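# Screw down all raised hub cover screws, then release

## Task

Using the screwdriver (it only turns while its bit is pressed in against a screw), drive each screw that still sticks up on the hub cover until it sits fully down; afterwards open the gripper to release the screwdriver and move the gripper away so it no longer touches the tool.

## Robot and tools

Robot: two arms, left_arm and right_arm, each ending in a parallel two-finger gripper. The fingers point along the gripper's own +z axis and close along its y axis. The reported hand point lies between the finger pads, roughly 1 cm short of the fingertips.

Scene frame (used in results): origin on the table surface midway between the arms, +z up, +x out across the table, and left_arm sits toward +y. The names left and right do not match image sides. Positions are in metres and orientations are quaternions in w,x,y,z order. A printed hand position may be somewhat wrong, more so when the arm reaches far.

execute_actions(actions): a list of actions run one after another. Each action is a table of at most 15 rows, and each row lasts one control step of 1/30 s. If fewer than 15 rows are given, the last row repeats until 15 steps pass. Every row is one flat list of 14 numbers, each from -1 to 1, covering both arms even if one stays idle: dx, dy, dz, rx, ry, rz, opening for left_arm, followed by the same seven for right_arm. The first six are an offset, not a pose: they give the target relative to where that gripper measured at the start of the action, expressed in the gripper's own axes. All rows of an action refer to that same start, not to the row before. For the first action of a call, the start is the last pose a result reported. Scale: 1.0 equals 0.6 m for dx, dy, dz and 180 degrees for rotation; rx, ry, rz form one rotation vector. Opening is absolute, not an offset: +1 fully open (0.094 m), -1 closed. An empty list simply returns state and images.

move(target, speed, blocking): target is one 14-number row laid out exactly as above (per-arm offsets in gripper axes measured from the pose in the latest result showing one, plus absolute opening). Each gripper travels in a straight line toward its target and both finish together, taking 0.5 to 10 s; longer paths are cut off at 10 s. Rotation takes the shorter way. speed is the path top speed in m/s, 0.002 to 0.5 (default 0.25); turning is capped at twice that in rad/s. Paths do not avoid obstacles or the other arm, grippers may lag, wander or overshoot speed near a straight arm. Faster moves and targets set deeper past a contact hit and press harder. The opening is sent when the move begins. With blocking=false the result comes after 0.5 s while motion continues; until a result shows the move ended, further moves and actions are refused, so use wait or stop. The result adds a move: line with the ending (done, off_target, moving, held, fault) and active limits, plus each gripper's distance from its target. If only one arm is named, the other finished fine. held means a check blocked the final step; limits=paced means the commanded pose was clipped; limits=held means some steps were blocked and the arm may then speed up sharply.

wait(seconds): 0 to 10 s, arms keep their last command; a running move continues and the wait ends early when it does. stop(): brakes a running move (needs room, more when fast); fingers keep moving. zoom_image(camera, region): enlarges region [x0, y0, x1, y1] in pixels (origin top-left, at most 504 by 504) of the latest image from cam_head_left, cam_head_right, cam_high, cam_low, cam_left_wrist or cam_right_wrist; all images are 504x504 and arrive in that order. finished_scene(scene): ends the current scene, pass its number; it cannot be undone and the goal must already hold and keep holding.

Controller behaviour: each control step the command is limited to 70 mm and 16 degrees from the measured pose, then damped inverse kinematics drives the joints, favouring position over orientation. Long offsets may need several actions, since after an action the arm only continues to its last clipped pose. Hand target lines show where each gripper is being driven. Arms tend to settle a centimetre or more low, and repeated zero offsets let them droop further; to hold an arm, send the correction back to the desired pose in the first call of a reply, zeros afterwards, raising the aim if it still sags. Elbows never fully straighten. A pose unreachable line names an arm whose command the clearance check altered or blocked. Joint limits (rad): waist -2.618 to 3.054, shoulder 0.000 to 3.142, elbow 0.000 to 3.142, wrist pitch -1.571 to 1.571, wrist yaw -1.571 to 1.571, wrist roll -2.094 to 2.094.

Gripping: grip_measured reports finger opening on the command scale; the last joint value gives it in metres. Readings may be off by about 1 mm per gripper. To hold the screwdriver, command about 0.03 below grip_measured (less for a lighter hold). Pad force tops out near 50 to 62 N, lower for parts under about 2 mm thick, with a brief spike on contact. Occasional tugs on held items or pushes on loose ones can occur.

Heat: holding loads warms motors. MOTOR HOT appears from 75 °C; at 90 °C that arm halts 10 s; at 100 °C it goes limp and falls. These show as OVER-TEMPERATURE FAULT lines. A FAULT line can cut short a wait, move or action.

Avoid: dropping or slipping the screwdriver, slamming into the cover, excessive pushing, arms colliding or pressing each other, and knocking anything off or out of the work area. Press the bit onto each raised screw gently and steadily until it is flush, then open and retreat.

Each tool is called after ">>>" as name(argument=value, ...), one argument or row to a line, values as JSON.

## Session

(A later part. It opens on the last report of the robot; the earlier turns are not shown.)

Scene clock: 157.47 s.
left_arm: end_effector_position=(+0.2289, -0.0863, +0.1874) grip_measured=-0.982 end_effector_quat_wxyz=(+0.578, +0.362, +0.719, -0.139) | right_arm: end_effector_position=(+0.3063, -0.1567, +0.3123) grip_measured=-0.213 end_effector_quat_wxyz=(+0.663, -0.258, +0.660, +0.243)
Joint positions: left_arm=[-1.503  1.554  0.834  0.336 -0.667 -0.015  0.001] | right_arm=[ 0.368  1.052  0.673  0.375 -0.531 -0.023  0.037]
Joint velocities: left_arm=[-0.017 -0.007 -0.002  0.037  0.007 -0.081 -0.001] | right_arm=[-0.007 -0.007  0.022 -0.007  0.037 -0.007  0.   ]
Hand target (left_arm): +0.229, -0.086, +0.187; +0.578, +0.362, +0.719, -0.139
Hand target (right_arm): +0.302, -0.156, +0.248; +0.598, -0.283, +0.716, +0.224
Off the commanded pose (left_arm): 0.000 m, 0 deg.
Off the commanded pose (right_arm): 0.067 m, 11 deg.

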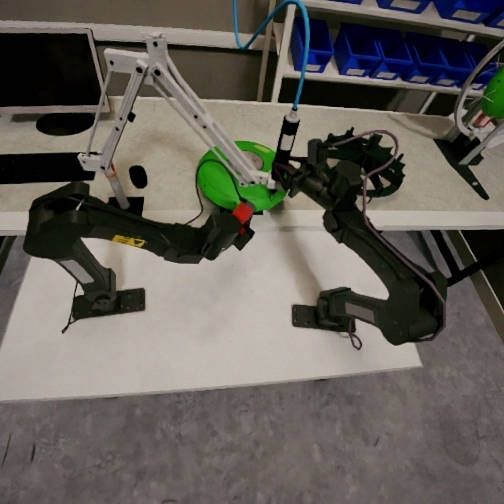

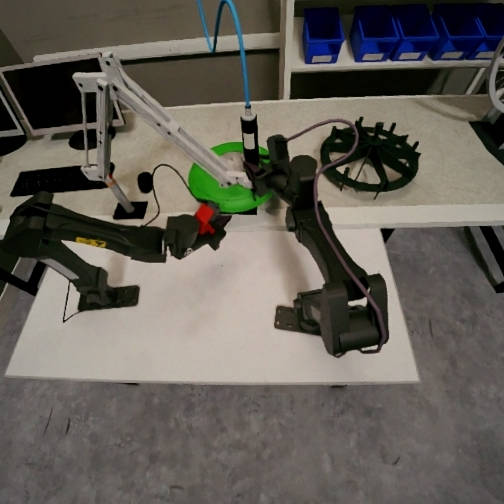

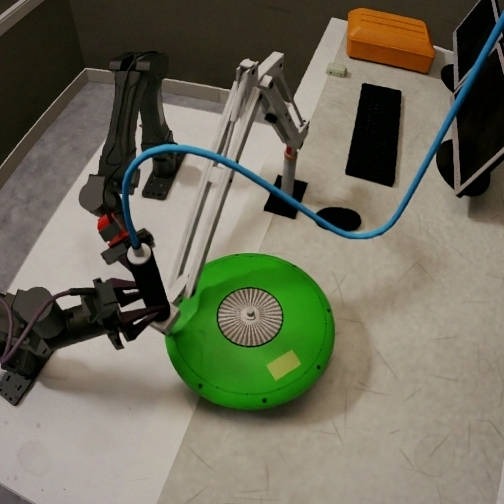

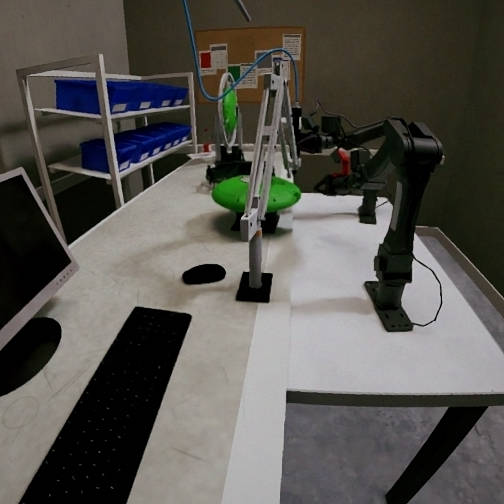

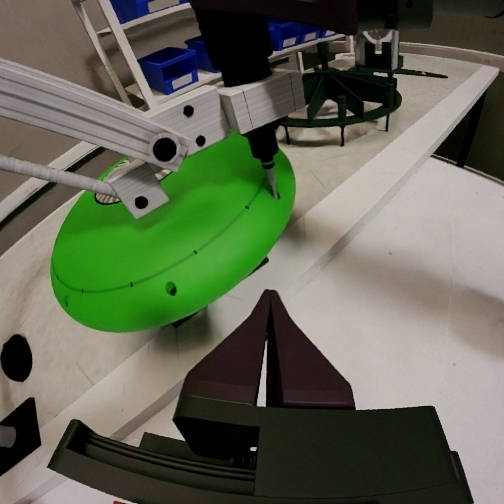

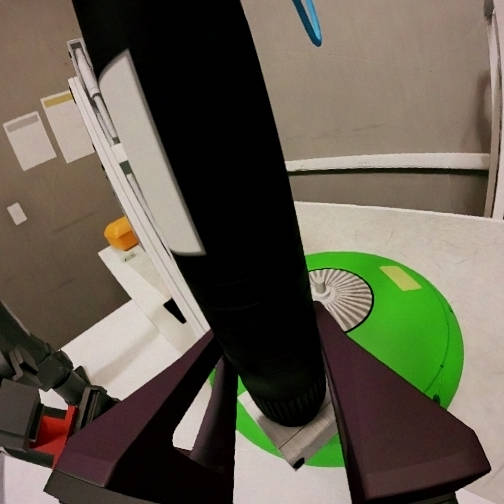

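>>> move(
  target=[0,0,0,0,0,0,-1,-0.1,0,0,0,0,0,-0.25],
  speed=0.07,
)

>>> move(
  target=[0,0,0,0,0,0,-1,-0.12,0.16,0.24,-0.02,0,0,-0.25],
  speed=0.14,
)

>>> zoom_image(
  camera="cam_high",
  region=[160,245,345,415],
)

Scene clock: 172.87 s.
left_arm: end_effector_position=(+0.2289, -0.0863, +0.1874) grip_measured=-0.982 end_effector_quat_wxyz=(+0.578, +0.362, +0.719, -0.139) | right_arm: end_effector_position=(+0.3071, -0.1554, +0.3701) grip_measured=-0.213 end_effector_quat_wxyz=(+0.666, -0.253, +0.655, +0.252)
Joint positions: left_arm=[-1.503  1.554  0.834  0.336 -0.667 -0.015  0.001] | right_arm=[ 0.368  1.052  0.885  0.183 -0.538  0.002  0.037]
Joint velocities: left_arm=[-0.012  0.002 -0.022 -0.022  0.007 -0.007 -0.   ] | right_arm=[-0.007 -0.027 -0.002  0.007 -0.095 -0.037  0.001]
Hand target (left_arm): +0.229, -0.086, +0.187; +0.578, +0.362, +0.719, -0.139
Hand target (right_arm): +0.307, -0.156, +0.372; +0.663, -0.258, +0.659, +0.243
Off the commanded pose (left_arm): 0.000 m, 0 deg.
Off the commanded pose (right_arm): 0.003 m, 1 deg.
move: done

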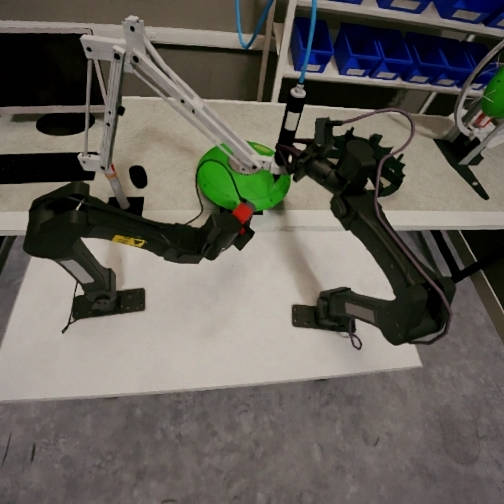

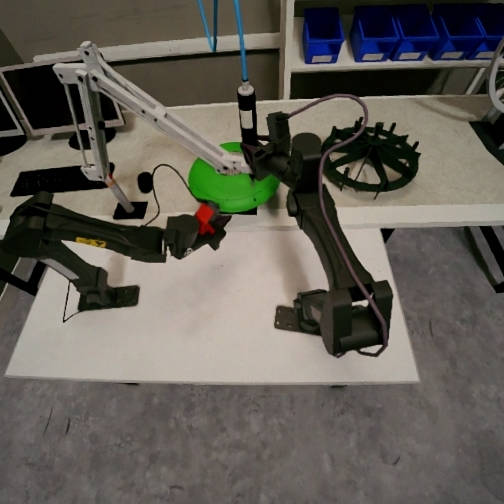

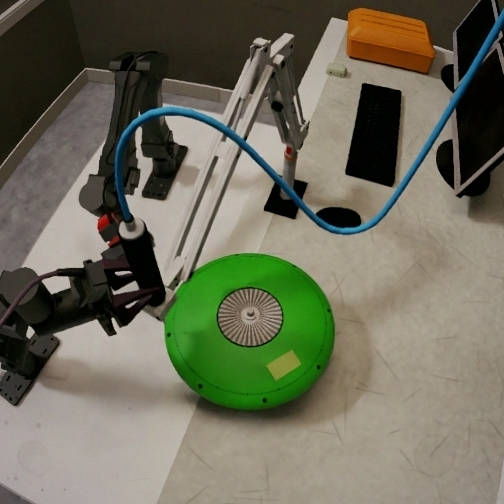

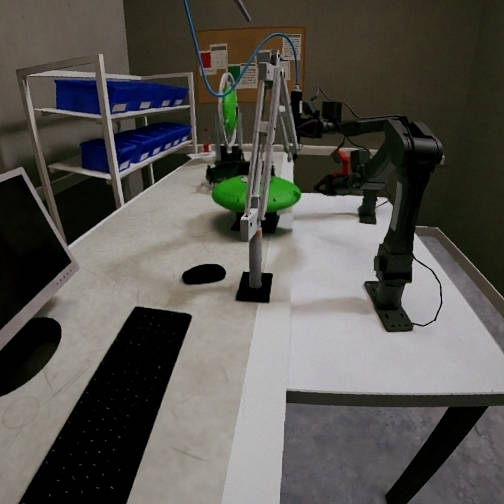

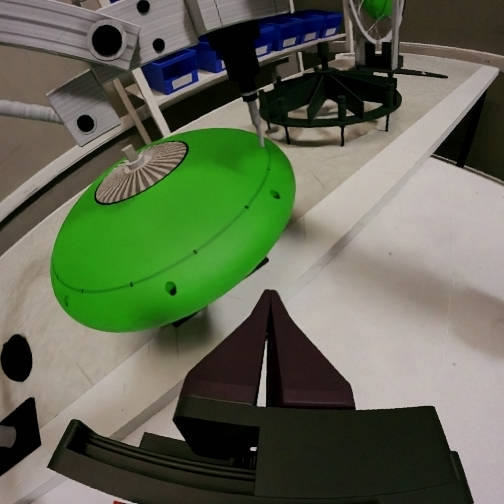

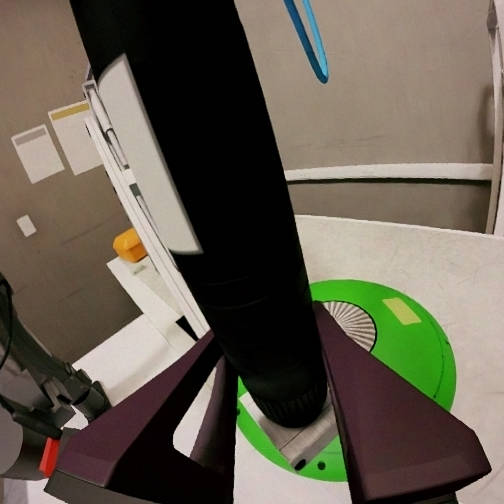

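Scene clock: 174.60 s.
left_arm: end_effector_position=(+0.2289, -0.0863, +0.1874) grip_measured=-0.982 end_effector_quat_wxyz=(+0.578, +0.362, +0.719, -0.139) | right_arm: end_effector_position=(+0.3507, +0.0102, +0.4396) grip_measured=-0.213 end_effector_quat_wxyz=(+0.661, -0.269, +0.646, +0.273)
Joint positions: left_arm=[-1.503  1.554  0.834  0.336 -0.667 -0.015  0.001] | right_arm=[ 0.833  1.527  1.494  0.055 -0.127  0.     0.037]
Joint velocities: left_arm=[ 0.002 -0.027 -0.012 -0.007  0.037 -0.037  0.   ] | right_arm=[-0.017  0.002 -0.017  0.051  0.051 -0.066  0.001]
Hand target (left_arm): +0.229, -0.086, +0.187; +0.578, +0.362, +0.719, -0.139
Hand target (right_arm): +0.349, +0.013, +0.444; +0.658, -0.275, +0.646, +0.272
Off the commanded pose (left_arm): 0.000 m, 0 deg.
Off the commanded pose (right_arm): 0.005 m, 1 deg.
move: done

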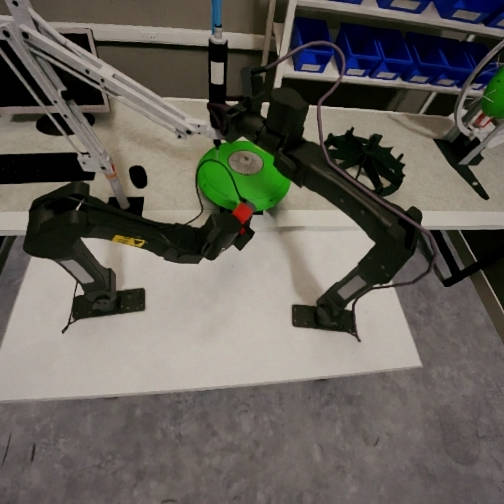

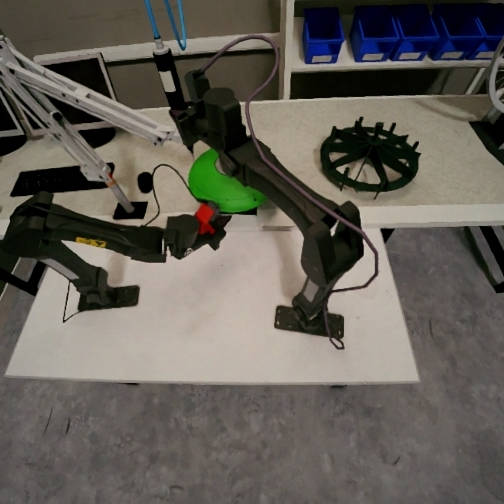

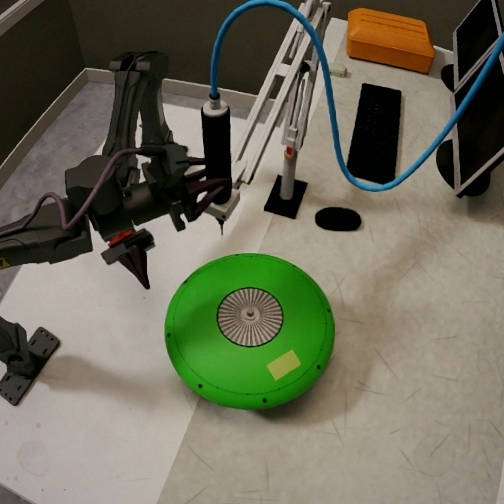

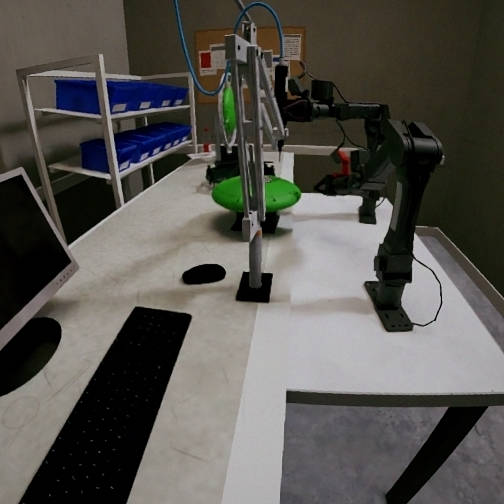

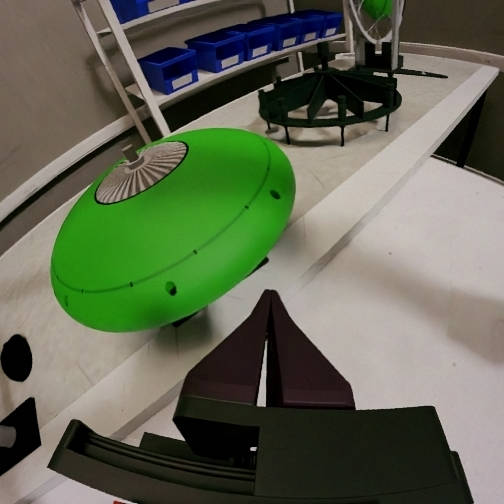

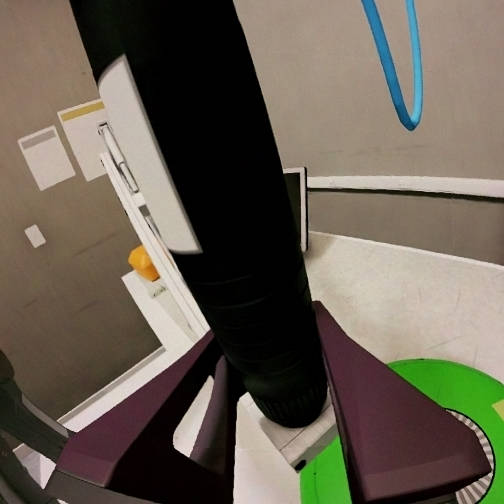

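Region (160, 245, 345, 415) of cam_high's 504x504 image, scaled by 2.724, with more detail than that image has; it fills the top 463 rows of this view, and the rest is white.

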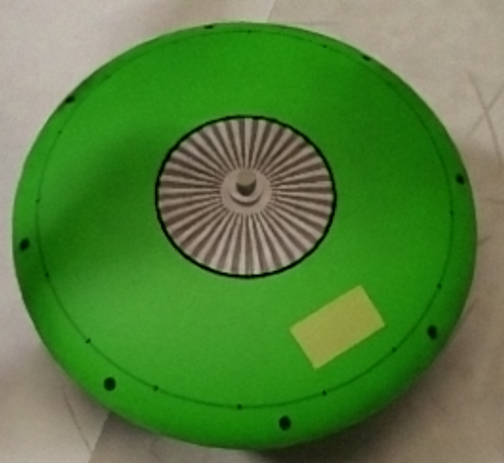

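>>> move(
  target=[0,0,0,0,0,0,-1,0.02,0,0,0,0,0,-0.25],
  speed=0.05,
)

>>> move(
  target=[0,0,0,0,0,0,-1,0,0,0,0,0,0,1],
)

>>> move(
  target=[0,0,-0.12,0,0,0,-1,-0.02,0,-0.33,0,0,0,1],
  speed=0.2,
)

>>> zoom_image(
  camera="cam_right_wrist",
  region=[200,200,450,450],
)

Scene clock: 177.83 s.
left_arm: end_effector_position=(+0.2289, -0.0863, +0.1874) grip_measured=-0.982 end_effector_quat_wxyz=(+0.578, +0.362, +0.719, -0.139) | right_arm: end_effector_position=(+0.3519, +0.0114, +0.4322) grip_measured=-0.213 end_effector_quat_wxyz=(+0.663, -0.268, +0.643, +0.274)
Joint positions: left_arm=[-1.503  1.554  0.834  0.336 -0.667 -0.015  0.001] | right_arm=[ 0.833  1.527  1.457  0.1   -0.129  0.002  0.037]
Joint velocities: left_arm=[-0.002 -0.007 -0.002  0.051  0.037 -0.022 -0.   ] | right_arm=[ 0.012 -0.007 -0.007  0.037 -0.051  0.007 -0.   ]
Hand target (left_arm): +0.229, -0.086, +0.187; +0.578, +0.362, +0.719, -0.139
Hand target (right_arm): +0.351, +0.010, +0.428; +0.661, -0.269, +0.646, +0.273
Off the commanded pose (left_arm): 0.000 m, 0 deg.
Off the commanded pose (right_arm): 0.005 m, 0 deg.
move: done

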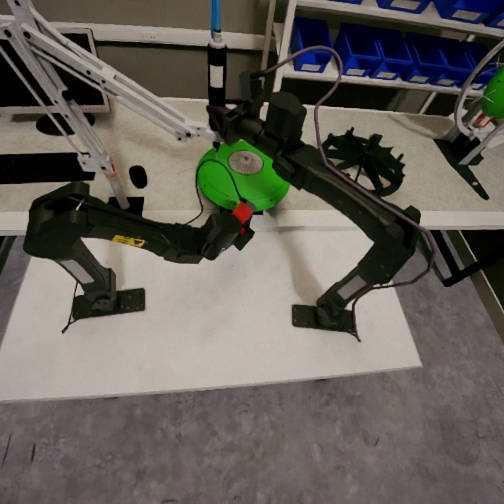

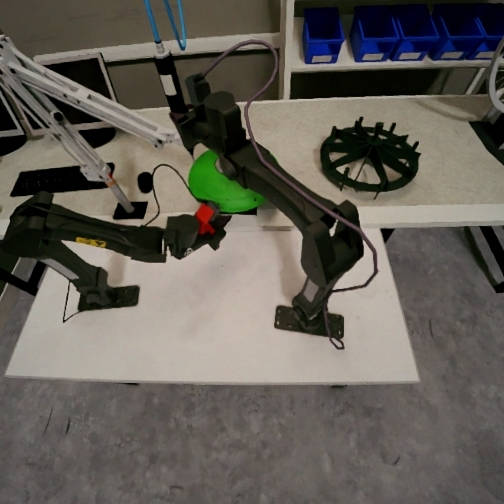

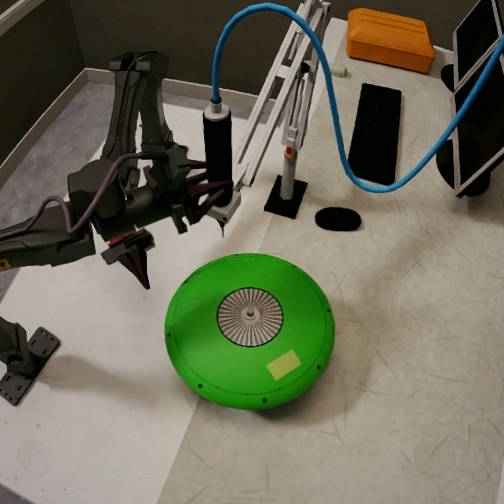

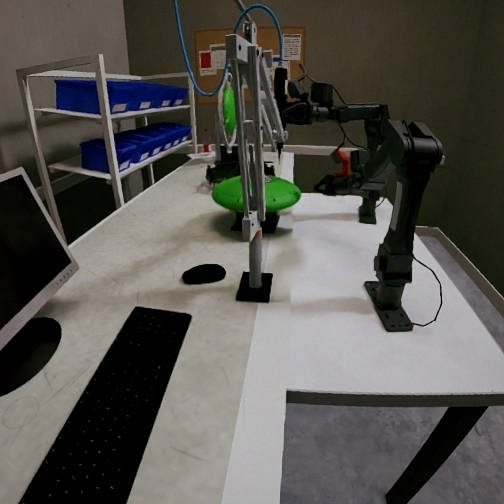

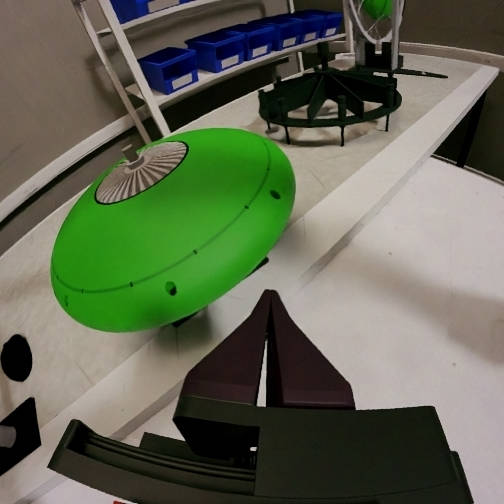

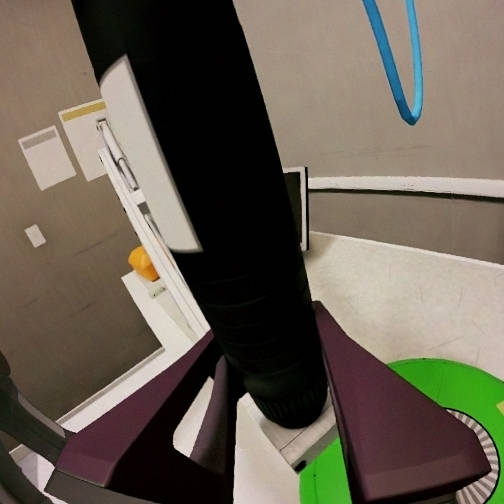

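Scene clock: 178.33 s.
left_arm: end_effector_position=(+0.2289, -0.0863, +0.1874) grip_measured=-0.982 end_effector_quat_wxyz=(+0.578, +0.362, +0.719, -0.139) | right_arm: end_effector_position=(+0.3519, +0.0114, +0.4322) grip_measured=+1.000 end_effector_quat_wxyz=(+0.663, -0.268, +0.643, +0.274)
Joint positions: left_arm=[-1.503  1.554  0.834  0.336 -0.667 -0.015  0.001] | right_arm=[ 0.833  1.527  1.457  0.1   -0.129  0.002  0.094]
Joint velocities: left_arm=[ 0.007 -0.022  0.007 -0.022  0.007 -0.081 -0.   ] | right_arm=[-0.007  0.002  0.012 -0.007 -0.007 -0.022  0.   ]
Hand target (left_arm): +0.229, -0.086, +0.187; +0.578, +0.362, +0.719, -0.139
Hand target (right_arm): +0.352, +0.011, +0.432; +0.663, -0.268, +0.643, +0.274
Off the commanded pose (left_arm): 0.000 m, 0 deg.
Off the commanded pose (right_arm): 0.000 m, 0 deg.
move: done

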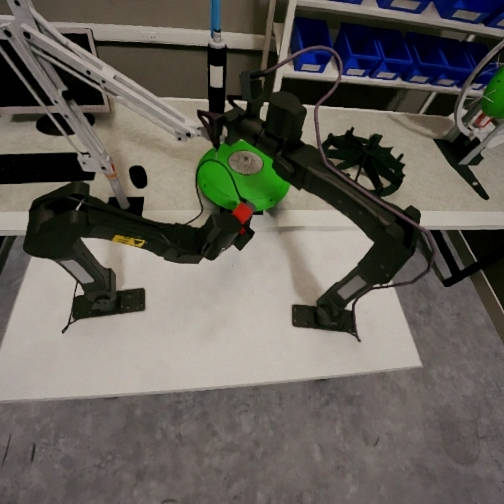

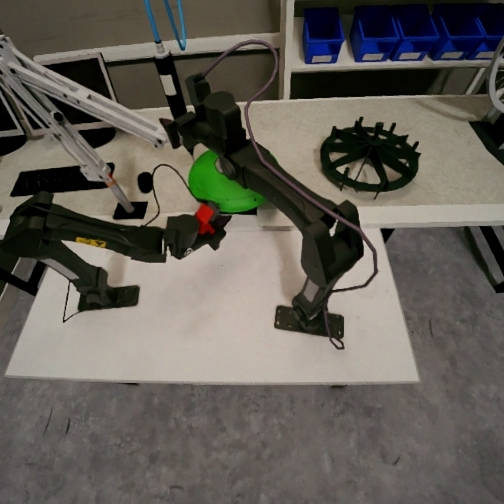

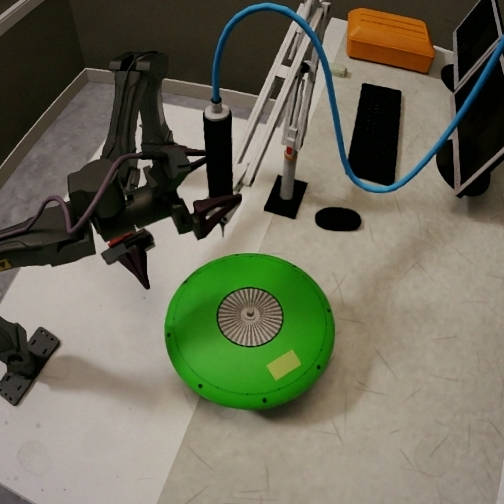

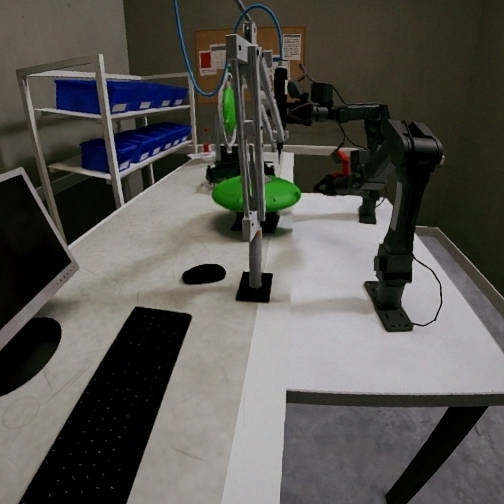

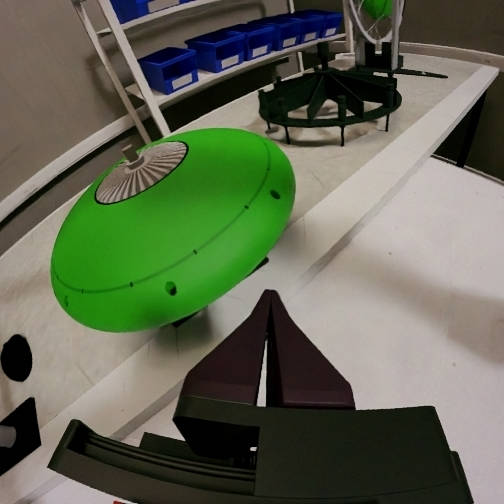

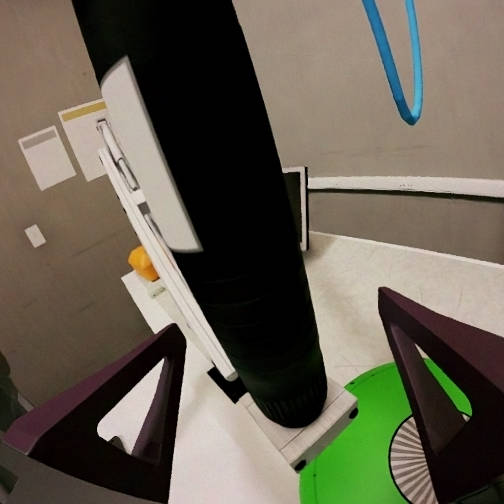

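Scene clock: 180.00 s.
left_arm: end_effector_position=(+0.1778, -0.0480, +0.2053) grip_measured=-0.982 end_effector_quat_wxyz=(+0.573, +0.369, +0.718, -0.139) | right_arm: end_effector_position=(+0.2146, -0.1282, +0.4516) grip_measured=+1.000 end_effector_quat_wxyz=(+0.675, -0.266, +0.632, +0.274)
Joint positions: left_arm=[-1.667  1.344  0.758  0.132 -0.806 -0.102  0.001] | right_arm=[ 0.641  0.842  1.101 -0.194 -0.317  0.007  0.094]
Joint velocities: left_arm=[-0.002 -0.012 -0.002 -0.066 -0.037  0.051 -0.001] | right_arm=[-0.002 -0.012  0.017 -0.022  0.022  0.125  0.   ]
Hand target (left_arm): +0.177, -0.042, +0.208; +0.577, +0.361, +0.719, -0.140
Hand target (right_arm): +0.214, -0.129, +0.440; +0.663, -0.267, +0.643, +0.275
Off the commanded pose (left_arm): 0.007 m, 1 deg.
Off the commanded pose (right_arm): 0.013 m, 2 deg.
move: off_target (right_arm)

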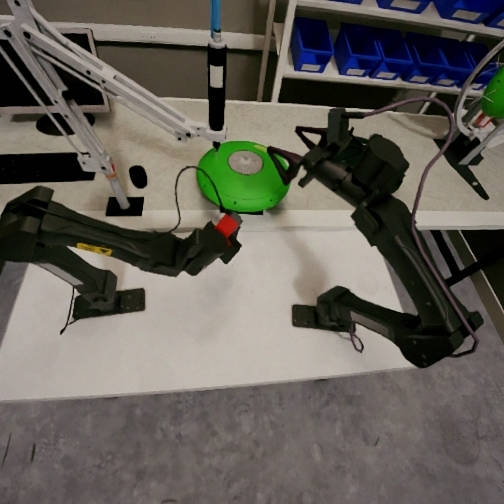

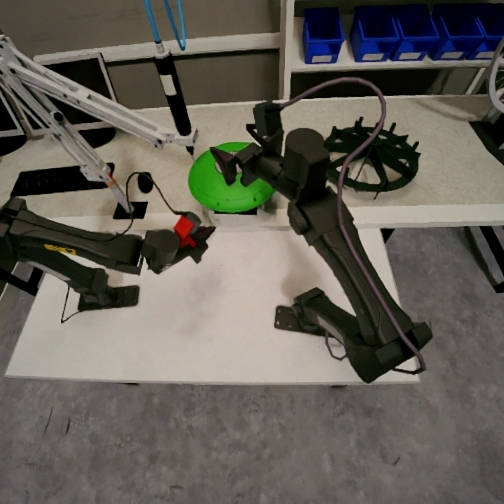

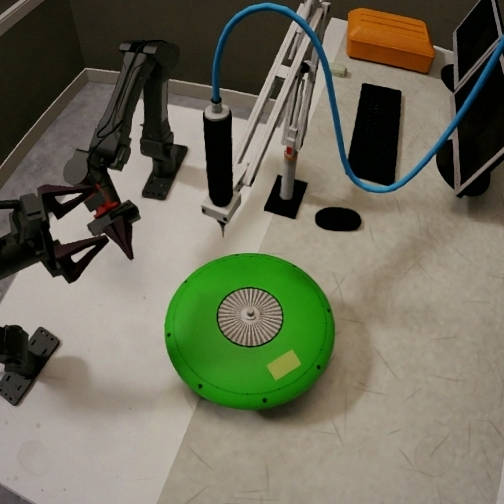

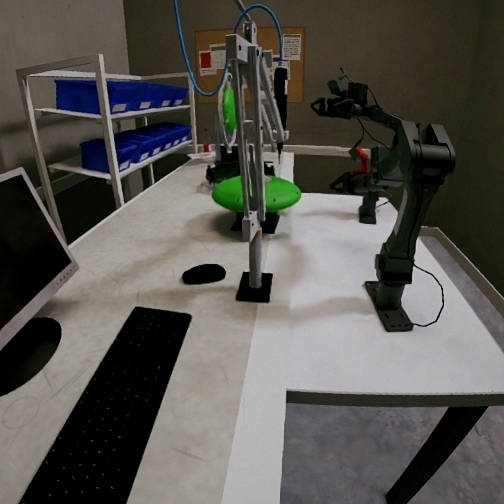

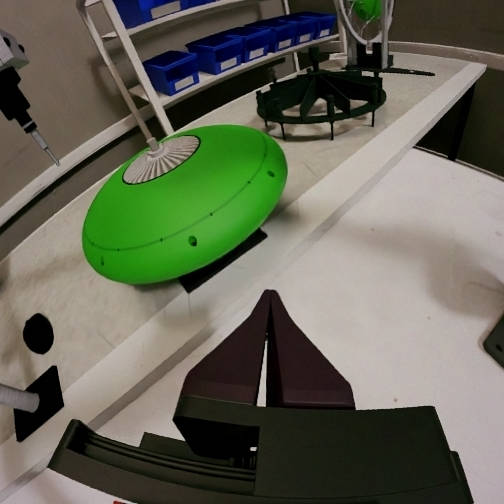

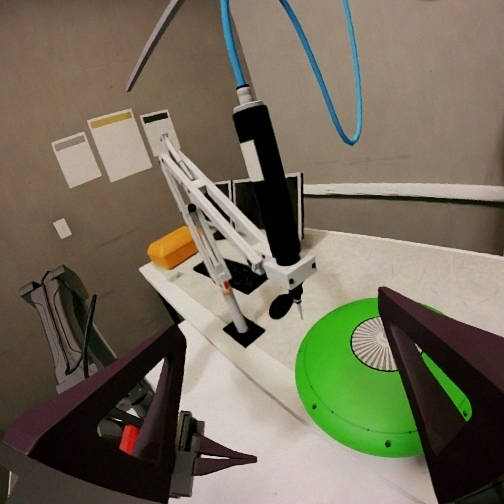

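Region (200, 200, 450, 450) of cam_right_wrist's 504x504 image, scaled by 2.016, with more detail than that image has.

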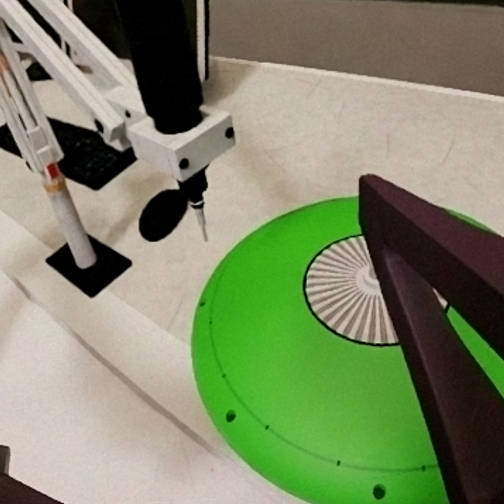

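>>> finished_scene(
  scene=2,
)

The scene is finished: the task was done.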